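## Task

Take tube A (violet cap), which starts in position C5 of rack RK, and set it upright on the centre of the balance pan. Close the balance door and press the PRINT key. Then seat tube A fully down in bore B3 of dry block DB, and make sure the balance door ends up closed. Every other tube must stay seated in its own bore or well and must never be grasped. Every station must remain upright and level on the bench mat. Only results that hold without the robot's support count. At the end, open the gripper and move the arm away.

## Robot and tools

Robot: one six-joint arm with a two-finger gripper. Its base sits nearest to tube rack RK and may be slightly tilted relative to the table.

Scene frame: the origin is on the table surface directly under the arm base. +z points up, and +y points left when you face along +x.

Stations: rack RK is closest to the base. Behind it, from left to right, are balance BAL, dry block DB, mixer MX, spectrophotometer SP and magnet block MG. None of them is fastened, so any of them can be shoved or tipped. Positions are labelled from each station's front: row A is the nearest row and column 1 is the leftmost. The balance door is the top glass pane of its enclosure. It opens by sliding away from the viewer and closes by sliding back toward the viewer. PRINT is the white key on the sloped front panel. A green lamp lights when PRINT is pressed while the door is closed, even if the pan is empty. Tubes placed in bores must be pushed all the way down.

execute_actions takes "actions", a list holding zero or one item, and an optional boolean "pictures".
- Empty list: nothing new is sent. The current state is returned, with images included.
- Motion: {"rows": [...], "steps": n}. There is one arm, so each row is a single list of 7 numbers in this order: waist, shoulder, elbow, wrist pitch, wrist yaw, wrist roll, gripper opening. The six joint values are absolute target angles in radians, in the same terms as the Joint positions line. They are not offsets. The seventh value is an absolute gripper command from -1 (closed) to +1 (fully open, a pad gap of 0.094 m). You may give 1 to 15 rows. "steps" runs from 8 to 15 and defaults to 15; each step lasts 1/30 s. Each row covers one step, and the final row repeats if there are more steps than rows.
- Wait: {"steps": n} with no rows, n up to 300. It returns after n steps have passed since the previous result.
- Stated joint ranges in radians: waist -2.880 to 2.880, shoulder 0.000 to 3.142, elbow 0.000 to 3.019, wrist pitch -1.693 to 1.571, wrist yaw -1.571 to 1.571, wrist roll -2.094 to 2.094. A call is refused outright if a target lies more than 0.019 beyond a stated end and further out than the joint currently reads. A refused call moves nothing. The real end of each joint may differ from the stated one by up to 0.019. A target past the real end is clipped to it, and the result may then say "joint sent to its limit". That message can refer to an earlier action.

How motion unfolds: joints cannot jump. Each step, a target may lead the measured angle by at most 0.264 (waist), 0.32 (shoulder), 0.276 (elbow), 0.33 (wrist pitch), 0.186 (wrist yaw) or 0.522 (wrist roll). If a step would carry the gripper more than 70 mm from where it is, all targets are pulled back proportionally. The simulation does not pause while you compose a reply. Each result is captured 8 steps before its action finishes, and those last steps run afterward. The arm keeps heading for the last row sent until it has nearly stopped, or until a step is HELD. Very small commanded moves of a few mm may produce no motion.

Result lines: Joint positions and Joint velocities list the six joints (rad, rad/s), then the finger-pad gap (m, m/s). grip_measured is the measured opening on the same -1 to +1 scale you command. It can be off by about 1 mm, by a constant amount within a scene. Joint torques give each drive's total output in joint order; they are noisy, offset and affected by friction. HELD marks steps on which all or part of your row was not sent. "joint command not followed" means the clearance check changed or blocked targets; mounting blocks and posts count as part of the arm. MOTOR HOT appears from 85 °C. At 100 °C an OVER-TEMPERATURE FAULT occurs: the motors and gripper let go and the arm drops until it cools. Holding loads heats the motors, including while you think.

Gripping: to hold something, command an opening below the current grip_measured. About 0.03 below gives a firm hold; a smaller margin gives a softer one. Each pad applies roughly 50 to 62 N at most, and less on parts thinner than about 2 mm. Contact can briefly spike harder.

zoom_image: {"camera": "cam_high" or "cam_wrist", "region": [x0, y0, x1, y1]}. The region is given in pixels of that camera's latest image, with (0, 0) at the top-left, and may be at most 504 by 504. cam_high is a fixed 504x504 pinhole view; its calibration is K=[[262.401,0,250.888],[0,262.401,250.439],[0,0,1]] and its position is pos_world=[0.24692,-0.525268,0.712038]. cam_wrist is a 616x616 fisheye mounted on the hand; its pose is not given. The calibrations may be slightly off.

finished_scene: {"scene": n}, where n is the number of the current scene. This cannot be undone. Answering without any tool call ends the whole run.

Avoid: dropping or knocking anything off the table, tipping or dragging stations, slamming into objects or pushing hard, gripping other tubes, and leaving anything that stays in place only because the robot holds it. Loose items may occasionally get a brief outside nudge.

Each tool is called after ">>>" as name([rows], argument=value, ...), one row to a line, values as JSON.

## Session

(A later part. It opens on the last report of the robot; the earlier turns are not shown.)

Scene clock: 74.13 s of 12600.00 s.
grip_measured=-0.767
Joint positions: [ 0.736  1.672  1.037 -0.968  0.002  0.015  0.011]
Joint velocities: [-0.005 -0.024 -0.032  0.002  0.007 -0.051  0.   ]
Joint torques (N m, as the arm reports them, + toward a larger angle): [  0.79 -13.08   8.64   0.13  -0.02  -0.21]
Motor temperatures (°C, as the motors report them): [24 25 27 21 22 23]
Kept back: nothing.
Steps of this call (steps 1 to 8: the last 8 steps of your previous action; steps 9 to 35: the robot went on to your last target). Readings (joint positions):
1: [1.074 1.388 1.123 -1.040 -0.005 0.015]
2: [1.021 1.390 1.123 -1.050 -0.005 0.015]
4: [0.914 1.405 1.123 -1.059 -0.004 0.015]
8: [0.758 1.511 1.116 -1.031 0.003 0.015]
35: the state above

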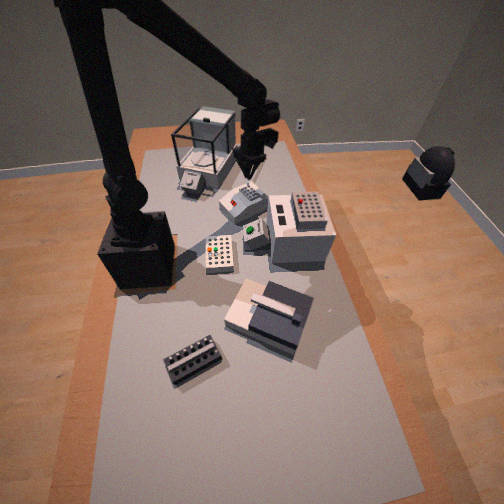

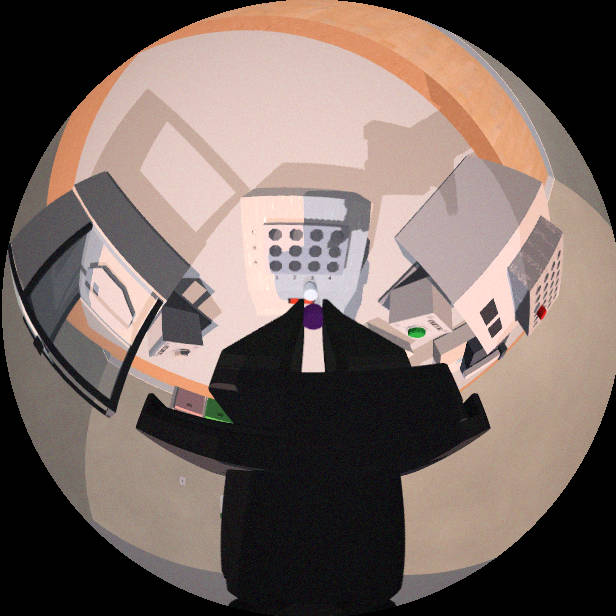

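>>> execute_actions([
  {"rows":[[0.72,1.68,1.04,-0.95,0,0,-0.785],[0.72,1.687,1.03,-0.93,0,0,-0.785],[0.72,1.694,1.02,-0.91,0,0,-0.785],[0.72,1.701,1.012,-0.89,0,0,-0.785],[0.72,1.708,1.004,-0.87,0,0,-0.785],[0.72,1.715,0.996,-0.85,0,0,-0.785],[0.72,1.722,0.988,-0.83,0,0,-0.785],[0.72,1.729,0.98,-0.81,0,0,-0.785],[0.72,1.733,0.975,-0.797,0,0,-0.785]]},
])

>>> execute_actions([
  {"steps":30},
], pictures=true)

>>> zoom_image(camera="cam_high", region=[215, 150, 285, 220])

>>> zoom_image(camera="cam_wrist", region=[230, 200, 390, 360])

Scene clock: 75.13 s of 12600.00 s.
grip_measured=-0.767
Joint positions: [ 0.736  1.692  1.005 -0.877  0.002  0.015  0.011]
Joint velocities: [ 0.005  0.23  -0.227  0.574  0.081  0.051 -0.   ]
Joint torques (N m, as the arm reports them, + toward a larger angle): [ -1.35 -10.85   5.8    0.07  -0.01  -0.21]
Motor temperatures (°C, as the motors report them): [24 25 27 21 22 23]
Steps of this call (steps 1 to 15: the robot went on to your last target; steps 16 to 23: nothing new was sent; steps 24 to 30: the first 7 steps of this action). Readings (joint positions):
24: [0.736 1.672 1.037 -0.967 0.002 0.015]
25: [0.736 1.672 1.036 -0.961 0.002 0.015]
27: [0.736 1.675 1.027 -0.933 0.002 0.015]
30: the state above

Scene clock: 76.13 s of 12600.00 s.
grip_measured=-0.767
Joint positions: [ 0.735  1.714  0.982 -0.82   0.002  0.015  0.011]
Joint velocities: [-0.005 -0.015  0.012  0.002 -0.037  0.007  0.001]
Joint torques (N m, as the arm reports them, + toward a larger angle): [ -1.32 -10.68   5.2    0.7   -0.02  -0.21]
Motor temperatures (°C, as the motors report them): [24 25 27 21 22 23]
Kept back: nothing.
Steps of this call (steps 1 to 8: the last 8 steps of your previous action; steps 9 to 30: the robot went on to your last target). Readings (joint positions):
1: [0.736 1.700 0.996 -0.858 0.002 0.015]
2: [0.736 1.710 0.987 -0.839 0.002 0.015]
4: [0.735 1.714 0.982 -0.825 0.003 0.015]
8: [0.735 1.714 0.982 -0.820 0.002 0.015]
30: the state above
The arm was judged still, so your last target was given up. Only a new action makes it travel on or press farther. Fingers that are still opening or closing keep moving.

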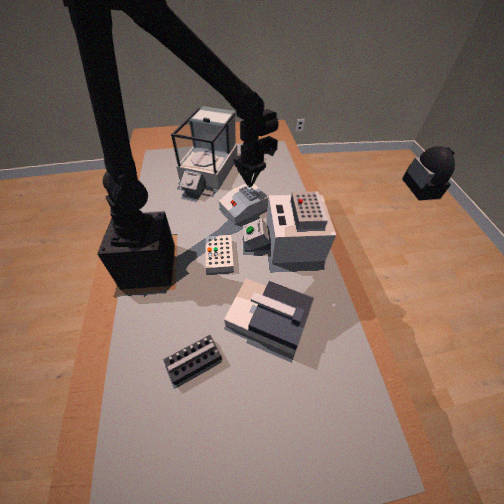

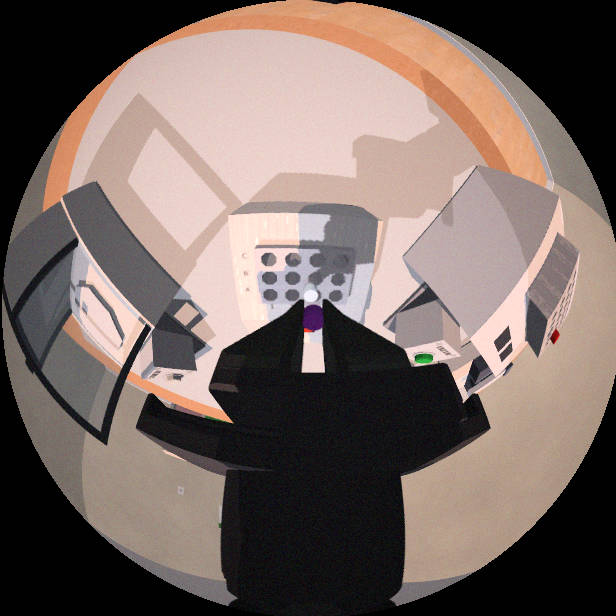

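Region (215, 150, 285, 220) of cam_high's 504x504 image, scaled by 7.200, with more detail than that image has.

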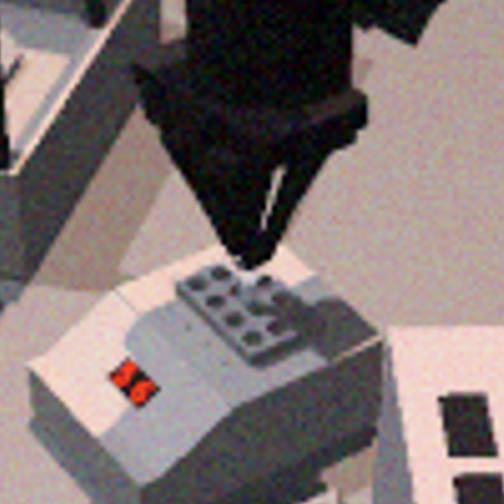

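Region (230, 200, 390, 360) of cam_wrist's 616x616 image, scaled by 3.150, with more detail than that image has.

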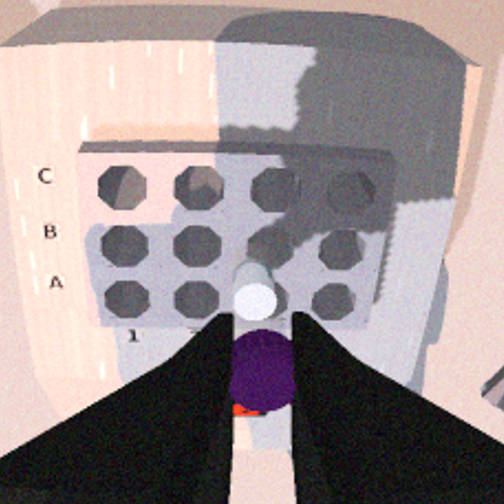

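>>> execute_actions([
  {"rows":[[0.72,1.71,1.02,-0.83,0,0,-0.785],[0.715,1.71,1.03,-0.84,0,0,-0.785],[0.711,1.71,1.04,-0.845,0,0,-0.785],[0.711,1.71,1.045,-0.845,0,0,-0.785],[0.711,1.72,1.05,-0.845,0,0,-0.785],[0.711,1.73,1.05,-0.845,0,0,-0.785]]},
])

>>> execute_actions([
  {"steps":30},
], pictures=true)

>>> zoom_image(camera="cam_wrist", region=[230, 200, 390, 360])

Scene clock: 76.93 s of 12600.00 s.
grip_measured=-0.767
Joint positions: [ 0.73   1.717  1.003 -0.836  0.002  0.014  0.011]
Joint velocities: [-0.034  0.063  0.125 -0.002 -0.022  0.051 -0.001]
Joint torques (N m, as the arm reports them, + toward a larger angle): [ -1.54 -11.95   8.66  -0.33  -0.02  -0.19]
Motor temperatures (°C, as the motors report them): [24 25 27 21 22 23]
Steps of this call (steps 1 to 17: nothing new was sent; steps 18 to 24: the first 7 steps of this action). Readings (joint positions):
18: [0.735 1.714 0.983 -0.821 0.002 0.014]
19: [0.735 1.714 0.985 -0.824 0.002 0.014]
21: [0.734 1.714 0.989 -0.832 0.002 0.014]
24: the state above

Scene clock: 77.93 s of 12600.00 s.
grip_measured=-0.767
Joint positions: [ 0.728  1.725  1.013 -0.836  0.002  0.014  0.011]
Joint velocities: [ 0.005  0.015  0.002 -0.022 -0.007  0.022 -0.   ]
Joint torques (N m, as the arm reports them, + toward a larger angle): [ -1.36 -11.99   8.62  -0.34  -0.01  -0.2 ]
Motor temperatures (°C, as the motors report them): [24 25 27 21 22 23]
Kept back: nothing.
Steps of this call (steps 1 to 8: the last 8 steps of your previous action; steps 9 to 30: the robot went on to your last target). Readings (joint positions):
1: [0.729 1.718 1.007 -0.836 0.002 0.014]
2: [0.728 1.720 1.010 -0.836 0.002 0.014]
4: [0.728 1.722 1.013 -0.836 0.002 0.014]
8: [0.728 1.724 1.013 -0.836 0.002 0.014]
30: the state above
The arm was judged still, so your last target was given up. Only a new action makes it travel on or press farther. Fingers that are still opening or closing keep moving.

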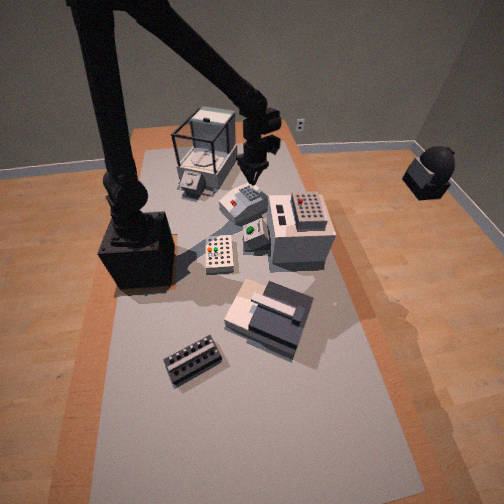

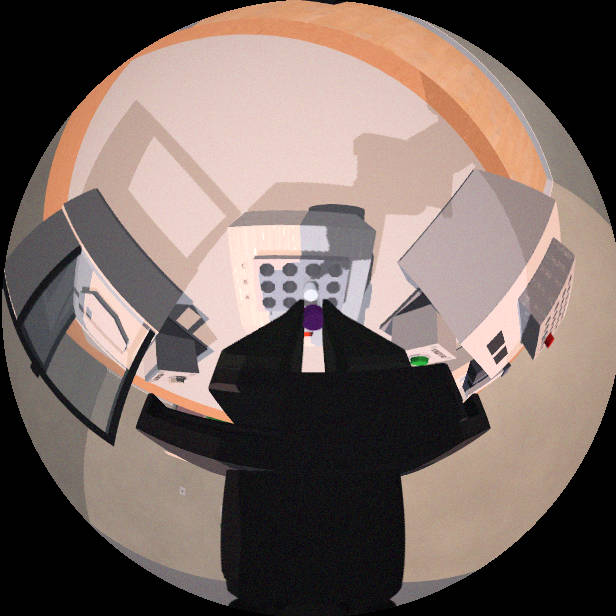

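Region (230, 200, 390, 360) of cam_wrist's 616x616 image, scaled by 3.150, with more detail than that image has.

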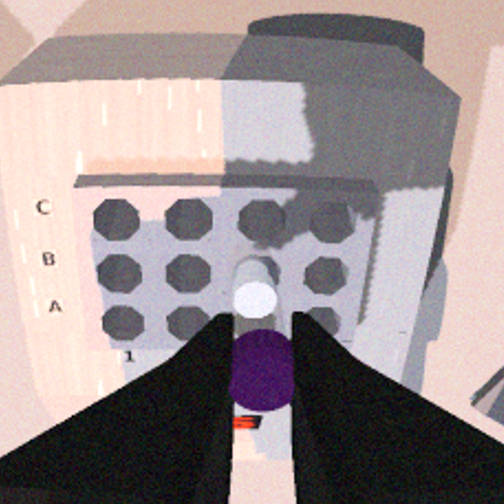

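>>> execute_actions(actions=[])

Scene clock: 79.37 s of 12600.00 s.
grip_measured=-0.767
Joint positions: [ 0.728  1.725  1.013 -0.836  0.002  0.014  0.011]
Joint velocities: [-0.015 -0.015 -0.007  0.032  0.022 -0.051 -0.002]
Joint torques (N m, as the arm reports them, + toward a larger angle): [ -1.44 -11.94   8.63  -0.33  -0.01  -0.2 ]
Motor temperatures (°C, as the motors report them): [24 25 27 21 22 23]
Kept back: nothing.
Steps of this call (steps 1 to 43: nothing new was sent). Readings (joint positions):
1: [0.728 1.725 1.013 -0.836 0.002 0.014]
2: [0.728 1.725 1.013 -0.836 0.002 0.014]
4: [0.728 1.725 1.013 -0.836 0.002 0.014]
8: [0.728 1.725 1.013 -0.836 0.002 0.014]
43: the state above

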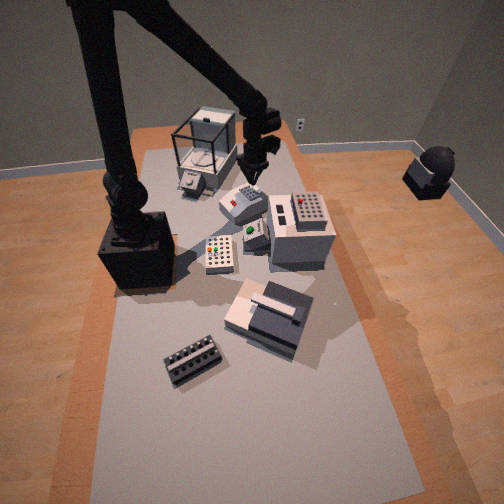

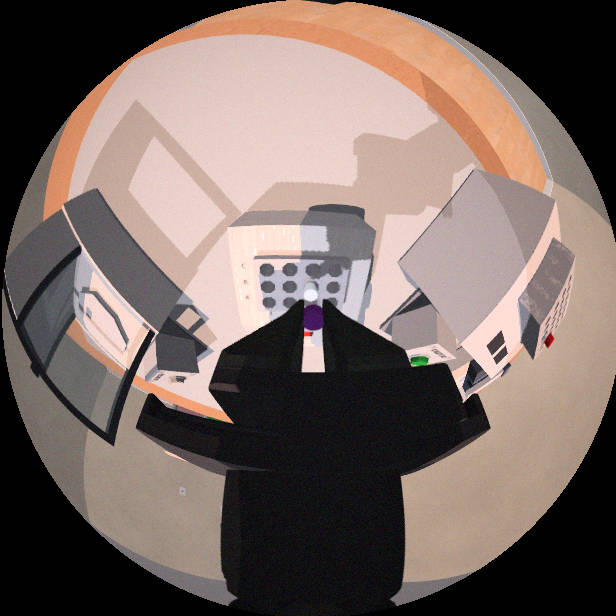

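>>> execute_actions([
  {"rows":[[0.711,1.74,1.0,-0.83,0,0,-0.785],[0.711,1.745,0.995,-0.82,0,0,-0.785],[0.711,1.75,0.99,-0.81,0,0,-0.785]]},
])

>>> execute_actions([
  {"steps":30},
], pictures=true)

>>> zoom_image(camera="cam_wrist", region=[240,230,390,350])

Scene clock: 79.87 s of 12600.00 s.
grip_measured=-0.767
Joint positions: [ 0.727  1.726  1.    -0.825  0.002  0.014  0.011]
Joint velocities: [-0.005 -0.024 -0.007  0.017 -0.037  0.022  0.   ]
Joint torques (N m, as the arm reports them, + toward a larger angle): [ -1.3  -10.45   5.12   0.47  -0.03  -0.2 ]
Motor temperatures (°C, as the motors report them): [24 25 27 21 22 23]
Steps of this call (steps 1 to 8: nothing new was sent; steps 9 to 15: the first 7 steps of this action). Readings (joint positions):
9: [0.728 1.725 1.011 -0.836 0.002 0.014]
10: [0.728 1.725 1.008 -0.834 0.002 0.014]
12: [0.728 1.728 1.000 -0.828 0.003 0.014]
15: the state above

Scene clock: 80.87 s of 12600.00 s.
grip_measured=-0.767
Joint positions: [ 0.727  1.726  1.    -0.825  0.002  0.014  0.011]
Joint velocities: [ 0.005  0.005 -0.002  0.002  0.051 -0.037  0.   ]
Joint torques (N m, as the arm reports them, + toward a larger angle): [ -1.34 -10.39   5.06   0.51  -0.02  -0.19]
Motor temperatures (°C, as the motors report them): [24 25 27 21 22 23]
Kept back: nothing.
Steps of this call (steps 1 to 8: the last 8 steps of your previous action; steps 9 to 15: the robot went on to your last target; steps 16 to 30: nothing new was sent). Readings (joint positions):
1: [0.727 1.726 1.000 -0.825 0.002 0.014]
2: [0.727 1.726 1.000 -0.825 0.002 0.014]
4: [0.727 1.726 1.000 -0.825 0.002 0.014]
8: [0.727 1.726 1.000 -0.825 0.002 0.014]
30: the state above
The arm was judged still, so your last target was given up. Only a new action makes it travel on or press farther. Fingers that are still opening or closing keep moving.

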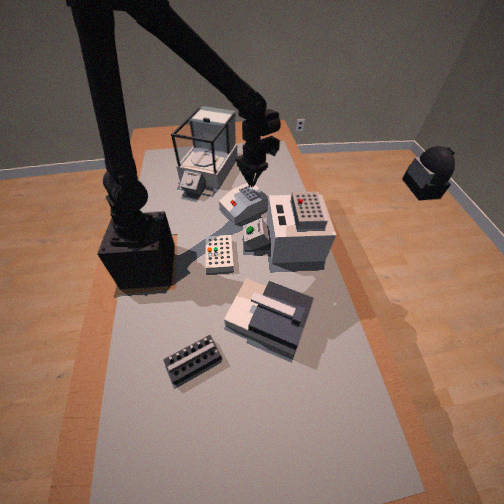

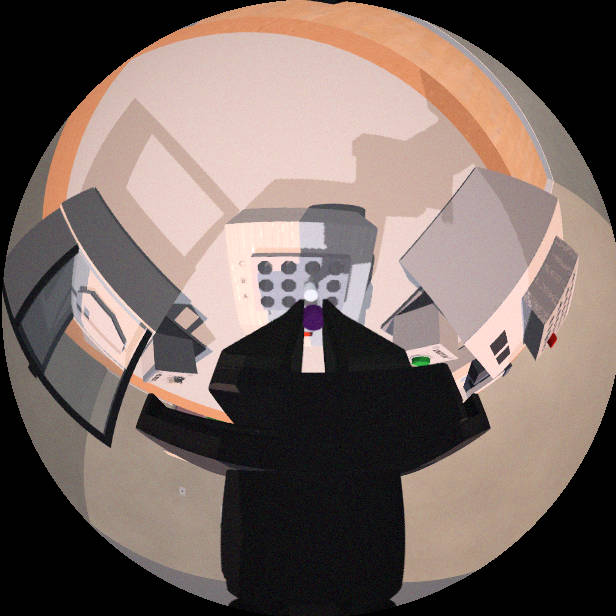

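Region (240, 230, 390, 350) of cam_wrist's 616x616 image, scaled by 3.360, with more detail than that image has; it fills the top 403 rows of this view, and the rest is white.

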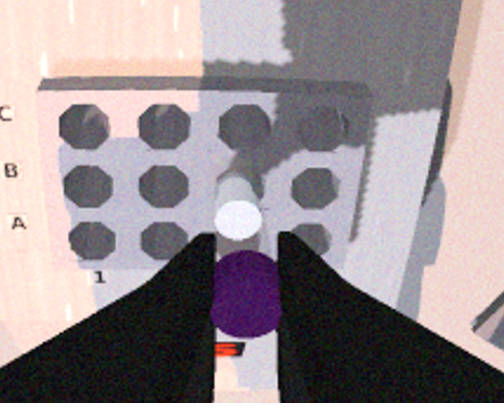

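>>> execute_actions([
  {"rows":[[0.705,1.74,1.0,-0.80,0,0,-0.785],[0.705,1.74,1.0,-0.80,0,0,-0.785],[0.705,1.74,1.0,-0.80,0,0,-0.785],[0.705,1.74,1.0,-0.795,0,0,-0.785],[0.705,1.74,1.0,-0.795,0,0,-0.785],[0.705,1.75,0.99,-0.79,0,0,-0.785]]},
])

>>> execute_actions([
  {"steps":20},
], pictures=true)

>>> zoom_image(camera="cam_wrist", region=[240,230,390,350])

Scene clock: 81.53 s of 12600.00 s.
grip_measured=-0.767
Joint positions: [ 0.725  1.726  1.    -0.82  -0.     0.014  0.011]
Joint velocities: [ 0.005 -0.015  0.007  0.007  0.022  0.007 -0.001]
Joint torques (N m, as the arm reports them, + toward a larger angle): [ -1.65 -10.6    5.05   1.01   0.08  -0.2 ]
Motor temperatures (°C, as the motors report them): [24 25 27 21 22 23]
Steps of this call (steps 1 to 13: nothing new was sent; steps 14 to 20: the first 7 steps of this action). Readings (joint positions):
14: [0.727 1.726 1.000 -0.824 0.002 0.014]
15: [0.726 1.726 1.000 -0.823 0.001 0.014]
17: [0.726 1.726 1.000 -0.823 0.000 0.014]
20: the state above

Scene clock: 82.20 s of 12600.00 s.
grip_measured=-0.767
Joint positions: [ 0.725  1.726  1.    -0.82  -0.     0.014  0.011]
Joint velocities: [-0.015  0.005 -0.002 -0.002 -0.095  0.007  0.001]
Joint torques (N m, as the arm reports them, + toward a larger angle): [ -1.65 -10.46   5.08   1.     0.07  -0.2 ]
Motor temperatures (°C, as the motors report them): [24 25 27 21 22 23]
Kept back: nothing.
Steps of this call (steps 1 to 8: the last 8 steps of your previous action; steps 9 to 15: the robot went on to your last target; steps 16 to 20: nothing new was sent). Readings (joint positions):
1: [0.725 1.726 1.000 -0.820 -0.000 0.014]
2: [0.725 1.726 1.000 -0.820 -0.000 0.014]
4: [0.725 1.726 1.000 -0.820 -0.000 0.014]
8: [0.725 1.726 1.000 -0.820 -0.000 0.014]
20: the state above
The arm was judged still, so your last target was given up. Only a new action makes it travel on or press farther. Fingers that are still opening or closing keep moving.

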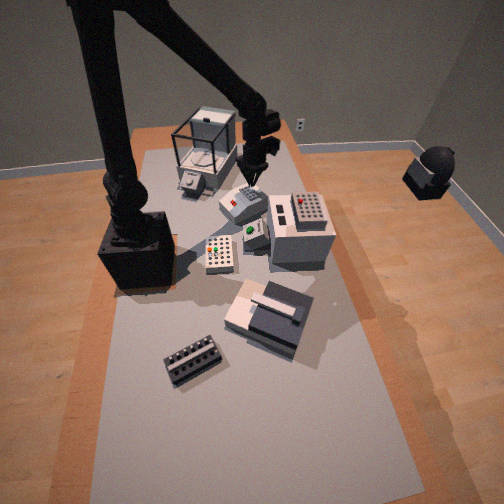

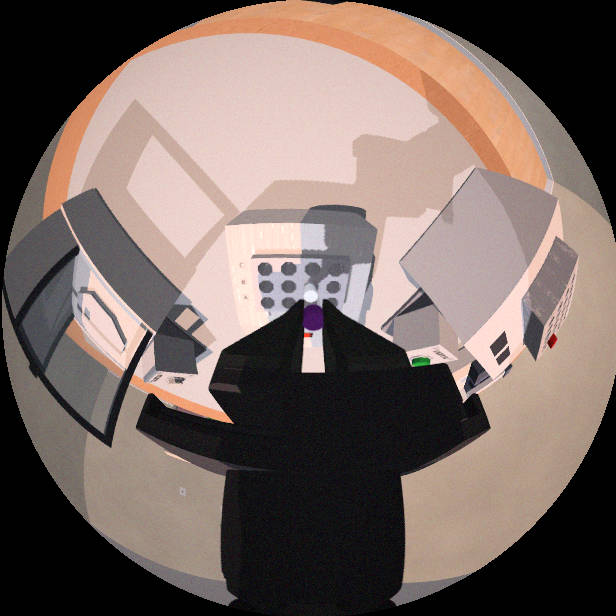

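Region (240, 230, 390, 350) of cam_wrist's 616x616 image, scaled by 3.360, with more detail than that image has; it fills the top 403 rows of this view, and the rest is white.

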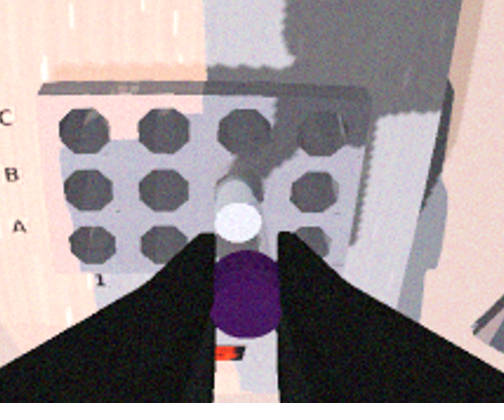

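>>> execute_actions([
  {"rows":[[0.72,1.73,1.005,-0.82,0,0,-0.785],[0.72,1.73,1.005,-0.82,0,0,-0.785],[0.72,1.73,1.005,-0.82,0,0,-0.76],[0.72,1.73,1.005,-0.82,0,0,-0.73]]},
])

>>> execute_actions([
  {"steps":20},
], pictures=true)

>>> zoom_image(camera="cam_wrist", region=[240,230,390,350])

Scene clock: 82.73 s of 12600.00 s.
grip_measured=-0.729
Joint positions: [ 0.725  1.725  1.    -0.821 -0.     0.014  0.013]
Joint velocities: [-0.005 -0.005 -0.007 -0.022  0.051  0.022 -0.001]
Joint torques (N m, as the arm reports them, + toward a larger angle): [ -0.55 -12.03   6.1    0.01   0.08  -0.2 ]
Motor temperatures (°C, as the motors report them): [24 25 27 21 22 23]
Steps of this call (steps 1 to 9: nothing new was sent; steps 10 to 16: the first 7 steps of this action). Readings (joint positions):
10: [0.725 1.726 1.000 -0.821 -0.000 0.014]
11: [0.725 1.725 1.000 -0.821 -0.000 0.014]
13: [0.725 1.725 1.000 -0.821 -0.000 0.014]
16: the state above

Scene clock: 83.40 s of 12600.00 s.
grip_measured=-0.729
Joint positions: [ 0.725  1.725  1.    -0.821 -0.     0.014  0.013]
Joint velocities: [-0.005  0.015 -0.002 -0.002 -0.007 -0.007 -0.   ]
Joint torques (N m, as the arm reports them, + toward a larger angle): [ -0.61 -12.02   6.2    0.     0.08  -0.2 ]
Motor temperatures (°C, as the motors report them): [24 25 27 21 22 23]
Kept back: nothing.
Steps of this call (steps 1 to 8: the last 8 steps of your previous action; steps 9 to 15: the robot went on to your last target; steps 16 to 20: nothing new was sent). Readings (joint positions):
1: [0.725 1.725 1.000 -0.821 -0.000 0.014]
2: [0.725 1.725 1.000 -0.821 -0.000 0.014]
4: [0.725 1.725 1.000 -0.821 -0.000 0.014]
8: [0.725 1.725 1.000 -0.821 -0.000 0.014]
20: the state above
The arm was judged still, so your last target was given up. Only a new action makes it travel on or press farther. Fingers that are still opening or closing keep moving.

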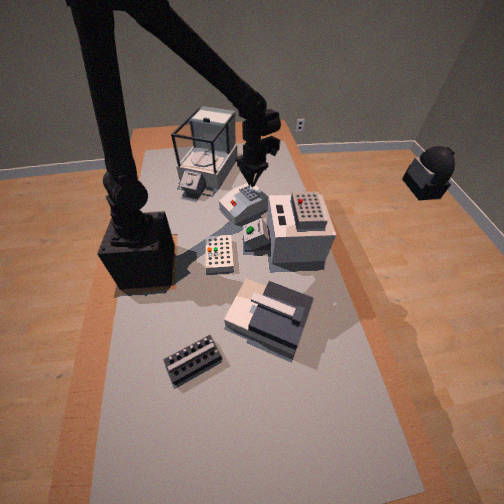

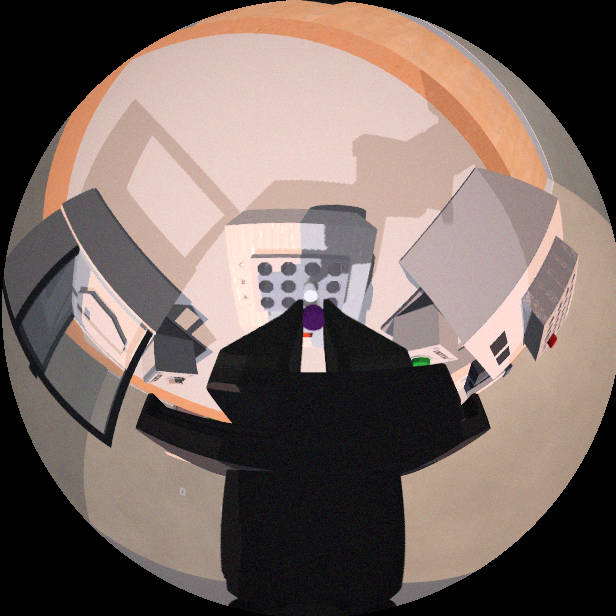

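Region (240, 230, 390, 350) of cam_wrist's 616x616 image, scaled by 3.360, with more detail than that image has; it fills the top 403 rows of this view, and the rest is white.

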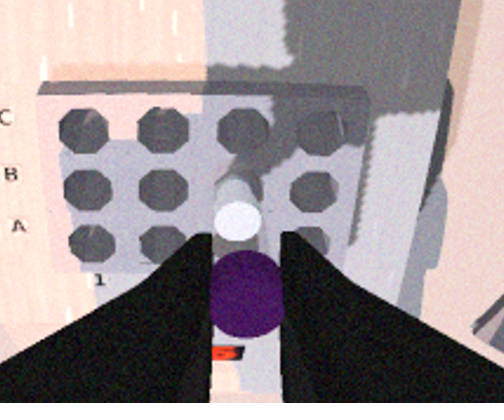

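>>> execute_actions([
  {"rows":[[0.72,1.72,1.0,-0.82,0,0,-0.6],[0.72,1.71,0.985,-0.8,0,0,-0.6],[0.72,1.695,0.965,-0.77,0,0,-0.6],[0.72,1.68,0.95,-0.745,0,0,-0.6],[0.72,1.665,0.93,-0.72,0,0,-0.6],[0.72,1.65,0.915,-0.695,0,0,-0.6],[0.72,1.635,0.895,-0.67,0,0,-0.6],[0.72,1.62,0.88,-0.645,0,0,-0.6],[0.72,1.605,0.86,-0.62,0,0,-0.6],[0.72,1.59,0.84,-0.59,0,0,-0.6],[0.72,1.575,0.82,-0.56,0,0,-0.6],[0.72,1.555,0.80,-0.53,0,0,-0.6],[0.72,1.535,0.775,-0.49,0,0,-0.6],[0.72,1.515,0.75,-0.45,0,0,-0.6],[0.72,1.50,0.73,-0.415,0,0,-0.6]]},
])

>>> execute_actions([
  {"steps":30},
], pictures=true)

>>> zoom_image(camera="cam_wrist", region=[240,250,390,370])

Scene clock: 84.30 s of 12600.00 s.
grip_measured=-0.603
Joint positions: [ 0.725  1.692  0.923 -0.726 -0.     0.014  0.019]
Joint velocities: [ 0.005 -0.386 -0.569  0.662 -0.037  0.007  0.001]
Joint torques (N m, as the arm reports them, + toward a larger angle): [ -0.41 -14.55   6.12   0.33   0.08  -0.2 ]
Motor temperatures (°C, as the motors report them): [24 25 27 21 22 23]
Steps of this call (steps 1 to 20: nothing new was sent; steps 21 to 27: the first 7 steps of this action). Readings (joint positions):
21: [0.725 1.725 1.000 -0.821 -0.000 0.014]
22: [0.725 1.725 0.997 -0.818 -0.000 0.014]
24: [0.725 1.720 0.977 -0.791 -0.000 0.014]
27: the state above

Scene clock: 85.30 s of 12600.00 s.
grip_measured=-0.603
Joint positions: [ 0.725  1.503  0.723 -0.431 -0.     0.014  0.019]
Joint velocities: [-0.015  0.005 -0.002 -0.007  0.037  0.007  0.001]
Joint torques (N m, as the arm reports them, + toward a larger angle): [-0.35 -9.73  6.52  1.09  0.08 -0.2 ]
Motor temperatures (°C, as the motors report them): [24 25 27 21 22 23]
Kept back: nothing.
Steps of this call (steps 1 to 8: the last 8 steps of your previous action; steps 9 to 30: the robot went on to your last target). Readings (joint positions):
1: [0.725 1.678 0.902 -0.704 -0.000 0.014]
2: [0.725 1.663 0.882 -0.681 -0.000 0.014]
4: [0.725 1.629 0.844 -0.630 -0.000 0.014]
8: [0.725 1.551 0.762 -0.499 -0.000 0.014]
30: the state above
The arm was judged still, so your last target was given up. Only a new action makes it travel on or press farther. Fingers that are still opening or closing keep moving.

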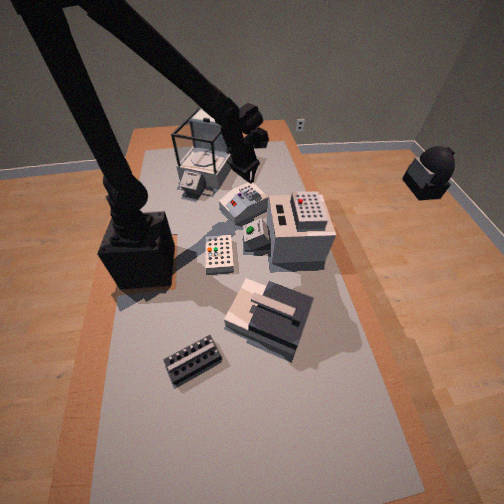

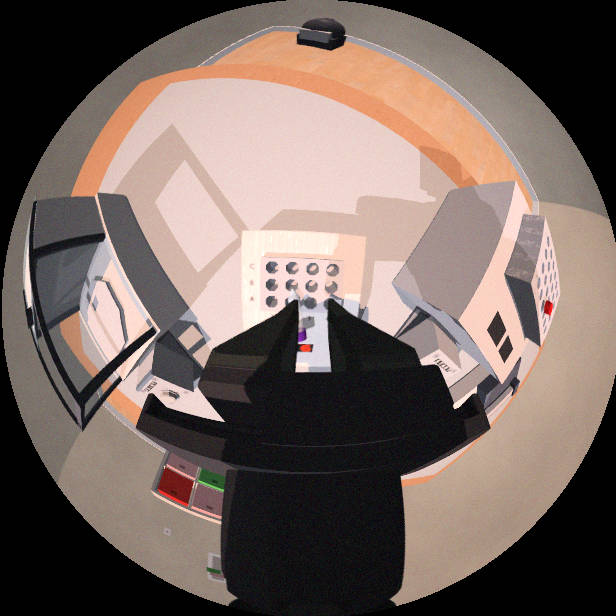

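Region (240, 250, 390, 370) of cam_wrist's 616x616 image, scaled by 3.360, with more detail than that image has; it fills the top 403 rows of this view, and the rest is white.

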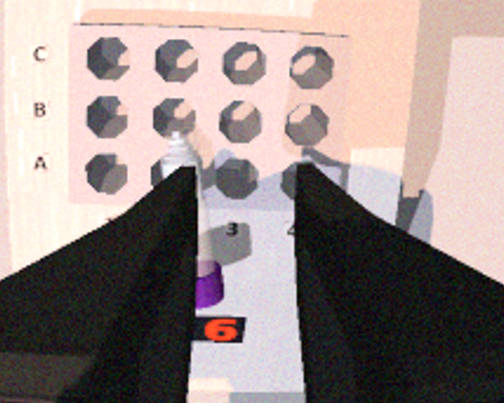

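>>> execute_actions([
  {"rows":[[0.72,1.48,0.75,-0.55,0,0,0],[0.72,1.47,0.78,-0.7,0,0,0.5],[0.72,1.47,0.80,-0.8,0,0,0.5]]},
])

>>> execute_actions([
  {"steps":30},
], pictures=true)

>>> zoom_image(camera="cam_wrist", region=[220,190,400,370])

>>> zoom_image(camera="cam_high", region=[200,150,290,240])

Scene clock: 85.90 s of 12600.00 s.
grip_measured=+0.496
Joint positions: [ 0.725  1.487  0.754 -0.776 -0.     0.014  0.07 ]
Joint velocities: [-0.015 -0.024 -0.017 -0.369 -0.037  0.051  0.002]
Joint torques (N m, as the arm reports them, + toward a larger angle): [ -0.36 -10.47   9.24   0.17   0.07  -0.2 ]
Motor temperatures (°C, as the motors report them): [24 25 27 21 22 23]
Steps of this call (steps 1 to 11: nothing new was sent; steps 12 to 18: the first 7 steps of this action). Readings (joint positions):
12: [0.725 1.502 0.725 -0.450 -0.000 0.014]
13: [0.725 1.500 0.734 -0.511 -0.000 0.014]
15: [0.725 1.495 0.753 -0.678 -0.000 0.014]
18: the state above

Scene clock: 86.90 s of 12600.00 s.
grip_measured=+0.498
Joint positions: [ 0.725  1.487  0.758 -0.791 -0.     0.014  0.07 ]
Joint velocities: [ 0.005 -0.015 -0.012 -0.017 -0.007 -0.022  0.001]
Joint torques (N m, as the arm reports them, + toward a larger angle): [ -0.37 -10.31   8.96  -0.3    0.08  -0.2 ]
Motor temperatures (°C, as the motors report them): [24 25 27 21 22 23]
Kept back: nothing.
Steps of this call (steps 1 to 8: the last 8 steps of your previous action; steps 9 to 30: the robot went on to your last target). Readings (joint positions):
1: [0.725 1.487 0.755 -0.784 -0.000 0.014]
2: [0.725 1.487 0.755 -0.787 -0.000 0.014]
4: [0.725 1.487 0.755 -0.790 -0.000 0.014]
8: [0.725 1.487 0.757 -0.791 -0.000 0.014]
30: the state above
The arm was judged still, so your last target was given up. Only a new action makes it travel on or press farther. Fingers that are still opening or closing keep moving.

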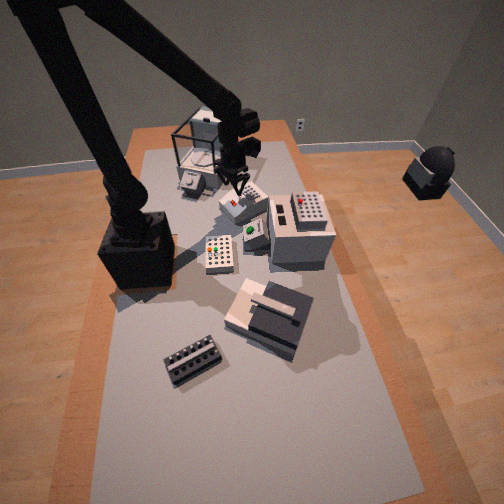

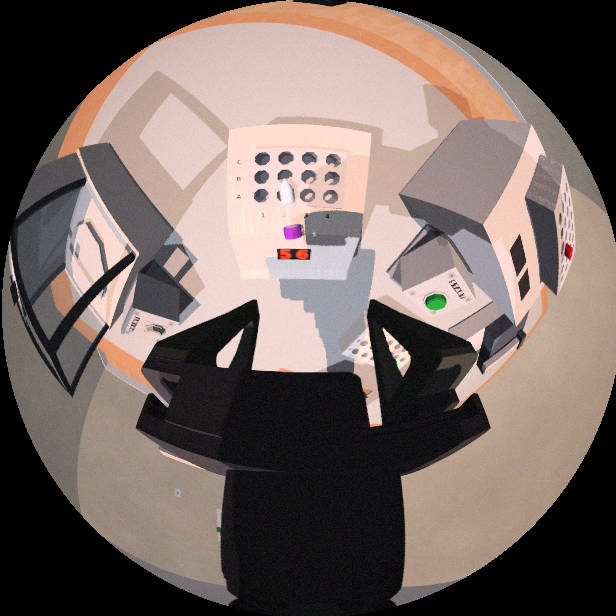

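Region (220, 190, 400, 370) of cam_wrist's 616x616 image, scaled by 2.800, with more detail than that image has.

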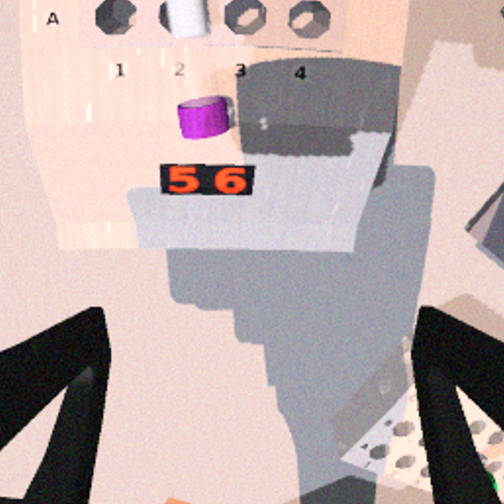

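Region (200, 150, 290, 240) of cam_high's 504x504 image, scaled by 5.600, with more detail than that image has.

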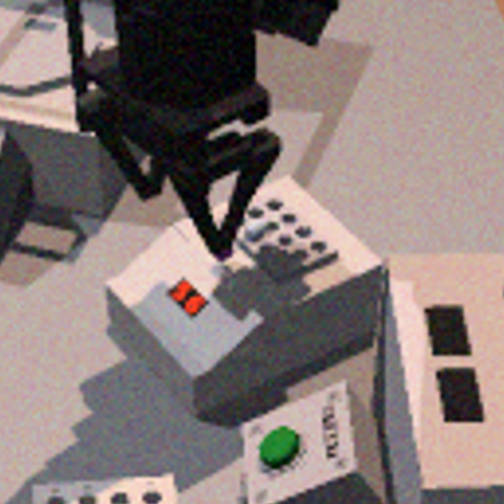

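>>> execute_actions([
  {"rows":[[0.74,1.52,0.82,-0.78,0,0,-0.4],[0.76,1.55,0.85,-0.78,0,0,-0.4],[0.77,1.58,0.885,-0.78,0,0,-0.4],[0.77,1.62,0.885,-0.78,0,0,-0.4]]},
])

>>> execute_actions([
  {"steps":30},
], pictures=true)

Scene clock: 87.83 s of 12600.00 s.
grip_measured=-0.397
Joint positions: [ 0.754  1.611  0.857 -0.784 -0.     0.014  0.028]
Joint velocities: [ 0.122  0.503  0.281  0.071 -0.037 -0.066 -0.   ]
Joint torques (N m, as the arm reports them, + toward a larger angle): [  0.57 -12.44   6.4   -0.04   0.07  -0.2 ]
Motor temperatures (°C, as the motors report them): [24 25 27 21 22 23]
Steps of this call (steps 1 to 21: nothing new was sent; steps 22 to 28: the first 7 steps of this action). Readings (joint positions):
22: [0.725 1.489 0.759 -0.791 -0.000 0.014]
23: [0.726 1.496 0.766 -0.791 -0.000 0.014]
25: [0.736 1.536 0.801 -0.791 -0.000 0.014]
28: the state above

Scene clock: 88.83 s of 12600.00 s.
grip_measured=-0.398
Joint positions: [ 0.76   1.633  0.863 -0.781 -0.     0.014  0.028]
Joint velocities: [-0.015 -0.015 -0.002 -0.022  0.051 -0.051 -0.   ]
Joint torques (N m, as the arm reports them, + toward a larger angle): [  0.62 -11.99   7.12  -0.01   0.07  -0.2 ]
Motor temperatures (°C, as the motors report them): [24 25 27 21 22 23]
Kept back: nothing.
Steps of this call (steps 1 to 8: the last 8 steps of your previous action; steps 9 to 30: the robot went on to your last target). Readings (joint positions):
1: [0.757 1.624 0.863 -0.782 -0.000 0.014]
2: [0.759 1.631 0.863 -0.781 -0.000 0.014]
4: [0.760 1.634 0.863 -0.781 -0.000 0.014]
8: [0.760 1.633 0.863 -0.781 -0.000 0.014]
30: the state above
The arm was judged still, so your last target was given up. Only a new action makes it travel on or press farther. Fingers that are still opening or closing keep moving.

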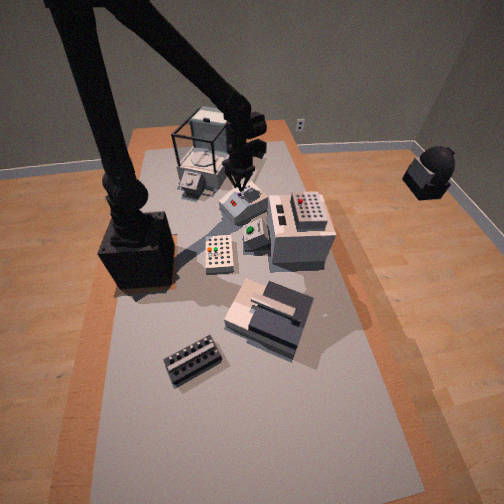

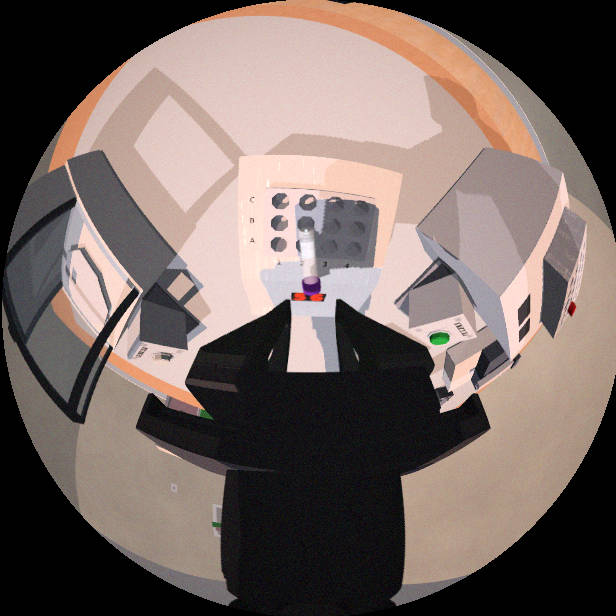

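>>> execute_actions([
  {"rows":[[0.765,1.64,0.855,-0.76,0,0,-0.5],[0.765,1.65,0.845,-0.745,0,0,-0.5],[0.765,1.657,0.838,-0.725,0,0,-0.5]]},
])

>>> execute_actions([
  {"steps":25},
], pictures=true)

>>> zoom_image(camera="cam_wrist", region=[220,190,400,370])

Scene clock: 89.37 s of 12600.00 s.
grip_measured=-0.497
Joint positions: [ 0.76   1.65   0.836 -0.739 -0.     0.014  0.024]
Joint velocities: [-0.015  0.103 -0.076  0.017  0.037  0.022  0.001]
Joint torques (N m, as the arm reports them, + toward a larger angle): [  0.24 -10.57   5.76   0.35   0.07  -0.2 ]
Motor temperatures (°C, as the motors report them): [24 25 27 21 22 23]
Steps of this call (steps 1 to 9: nothing new was sent; steps 10 to 16: the first 7 steps of this action). Readings (joint positions):
10: [0.760 1.633 0.862 -0.779 -0.000 0.014]
11: [0.760 1.633 0.858 -0.772 -0.000 0.014]
13: [0.760 1.637 0.847 -0.750 -0.000 0.014]
16: the state above

Scene clock: 90.20 s of 12600.00 s.
grip_measured=-0.497
Joint positions: [ 0.76   1.657  0.831 -0.736 -0.     0.014  0.024]
Joint velocities: [-0.015  0.005 -0.017 -0.002 -0.066 -0.037 -0.001]
Joint torques (N m, as the arm reports them, + toward a larger angle): [  0.25 -10.75   5.66   0.33   0.07  -0.2 ]
Motor temperatures (°C, as the motors report them): [24 25 27 21 22 23]
Kept back: nothing.
Steps of this call (steps 1 to 8: the last 8 steps of your previous action; steps 9 to 15: the robot went on to your last target; steps 16 to 25: nothing new was sent). Readings (joint positions):
1: [0.760 1.653 0.834 -0.739 -0.000 0.014]
2: [0.760 1.656 0.832 -0.739 -0.000 0.014]
4: [0.760 1.657 0.831 -0.739 -0.000 0.014]
8: [0.760 1.657 0.831 -0.736 -0.000 0.014]
25: the state above
The arm was judged still, so your last target was given up. Only a new action makes it travel on or press farther. Fingers that are still opening or closing keep moving.

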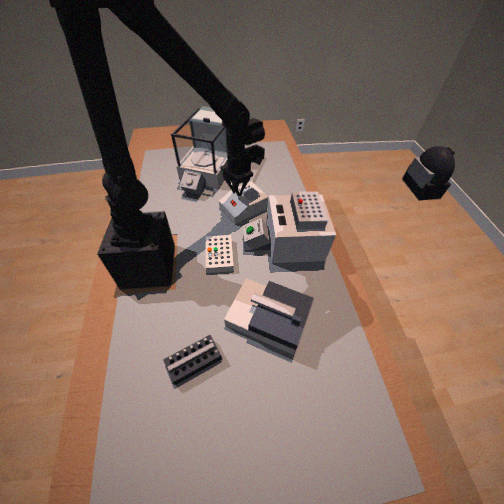

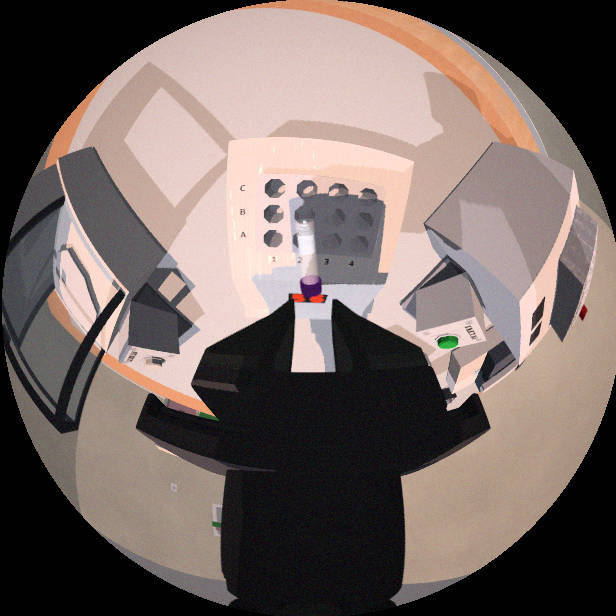

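Region (220, 190, 400, 370) of cam_wrist's 616x616 image, scaled by 2.800, with more detail than that image has.

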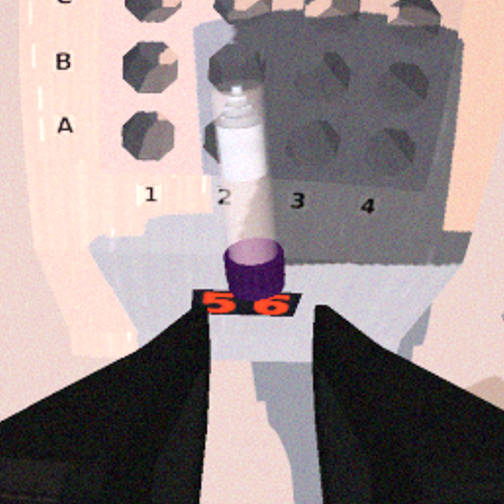

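>>> execute_actions([
  {"rows":[[0.765,1.67,0.88,-0.73,0,0,-0.5],[0.765,1.68,0.89,-0.72,0,0,-0.5],[0.765,1.69,0.89,-0.71,0,0,-0.5],[0.765,1.70,0.89,-0.70,0,0,-0.5]]},
])

>>> execute_actions([
  {"steps":25},
], pictures=true)

>>> zoom_image(camera="cam_wrist", region=[220,190,400,370])

Scene clock: 90.90 s of 12600.00 s.
grip_measured=-0.497
Joint positions: [ 0.76   1.692  0.857 -0.712 -0.     0.014  0.024]
Joint velocities: [-0.005  0.132  0.056  0.081  0.037 -0.081 -0.001]
Joint torques (N m, as the arm reports them, + toward a larger angle): [  0.22 -11.34   7.38   0.18   0.07  -0.2 ]
Motor temperatures (°C, as the motors report them): [24 25 27 21 22 23]
Steps of this call (steps 1 to 14: nothing new was sent; steps 15 to 21: the first 7 steps of this action). Readings (joint positions):
15: [0.760 1.658 0.832 -0.736 -0.000 0.014]
16: [0.760 1.660 0.834 -0.736 -0.000 0.014]
18: [0.760 1.671 0.844 -0.728 -0.000 0.014]
21: the state above

Scene clock: 91.73 s of 12600.00 s.
grip_measured=-0.497
Joint positions: [ 0.76   1.699  0.858 -0.71  -0.     0.014  0.024]
Joint velocities: [-0.005 -0.015 -0.027  0.012  0.007 -0.051 -0.   ]
Joint torques (N m, as the arm reports them, + toward a larger angle): [  0.17 -11.25   7.55   0.29   0.07  -0.2 ]
Motor temperatures (°C, as the motors report them): [24 25 27 21 22 23]
Kept back: nothing.
Steps of this call (steps 1 to 8: the last 8 steps of your previous action; steps 9 to 15: the robot went on to your last target; steps 16 to 25: nothing new was sent). Readings (joint positions):
1: [0.760 1.696 0.858 -0.710 -0.000 0.014]
2: [0.760 1.698 0.858 -0.710 -0.000 0.014]
4: [0.760 1.699 0.858 -0.710 -0.000 0.014]
8: [0.760 1.699 0.858 -0.710 -0.000 0.014]
25: the state above
The arm was judged still, so your last target was given up. Only a new action makes it travel on or press farther. Fingers that are still opening or closing keep moving.

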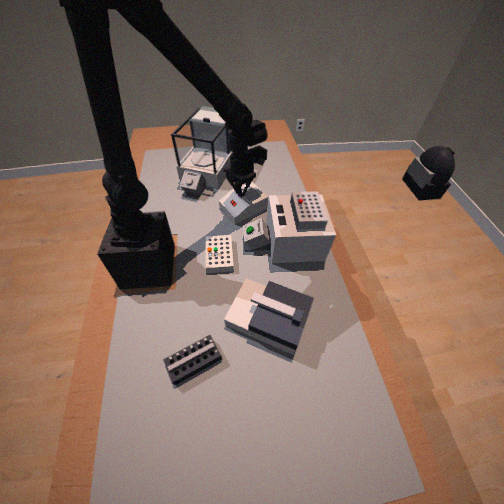

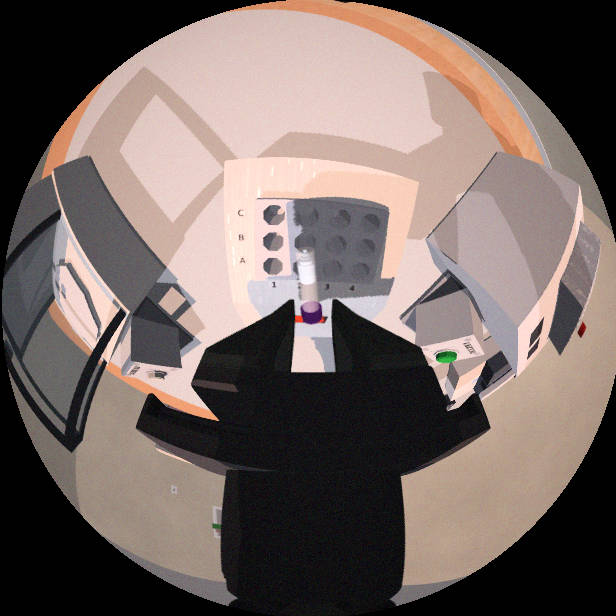

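Region (220, 190, 400, 370) of cam_wrist's 616x616 image, scaled by 2.800, with more detail than that image has.

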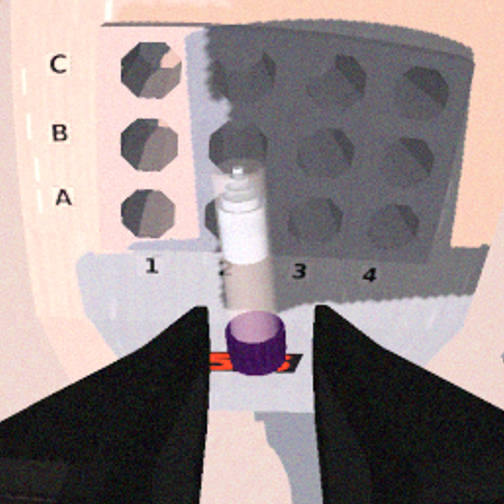

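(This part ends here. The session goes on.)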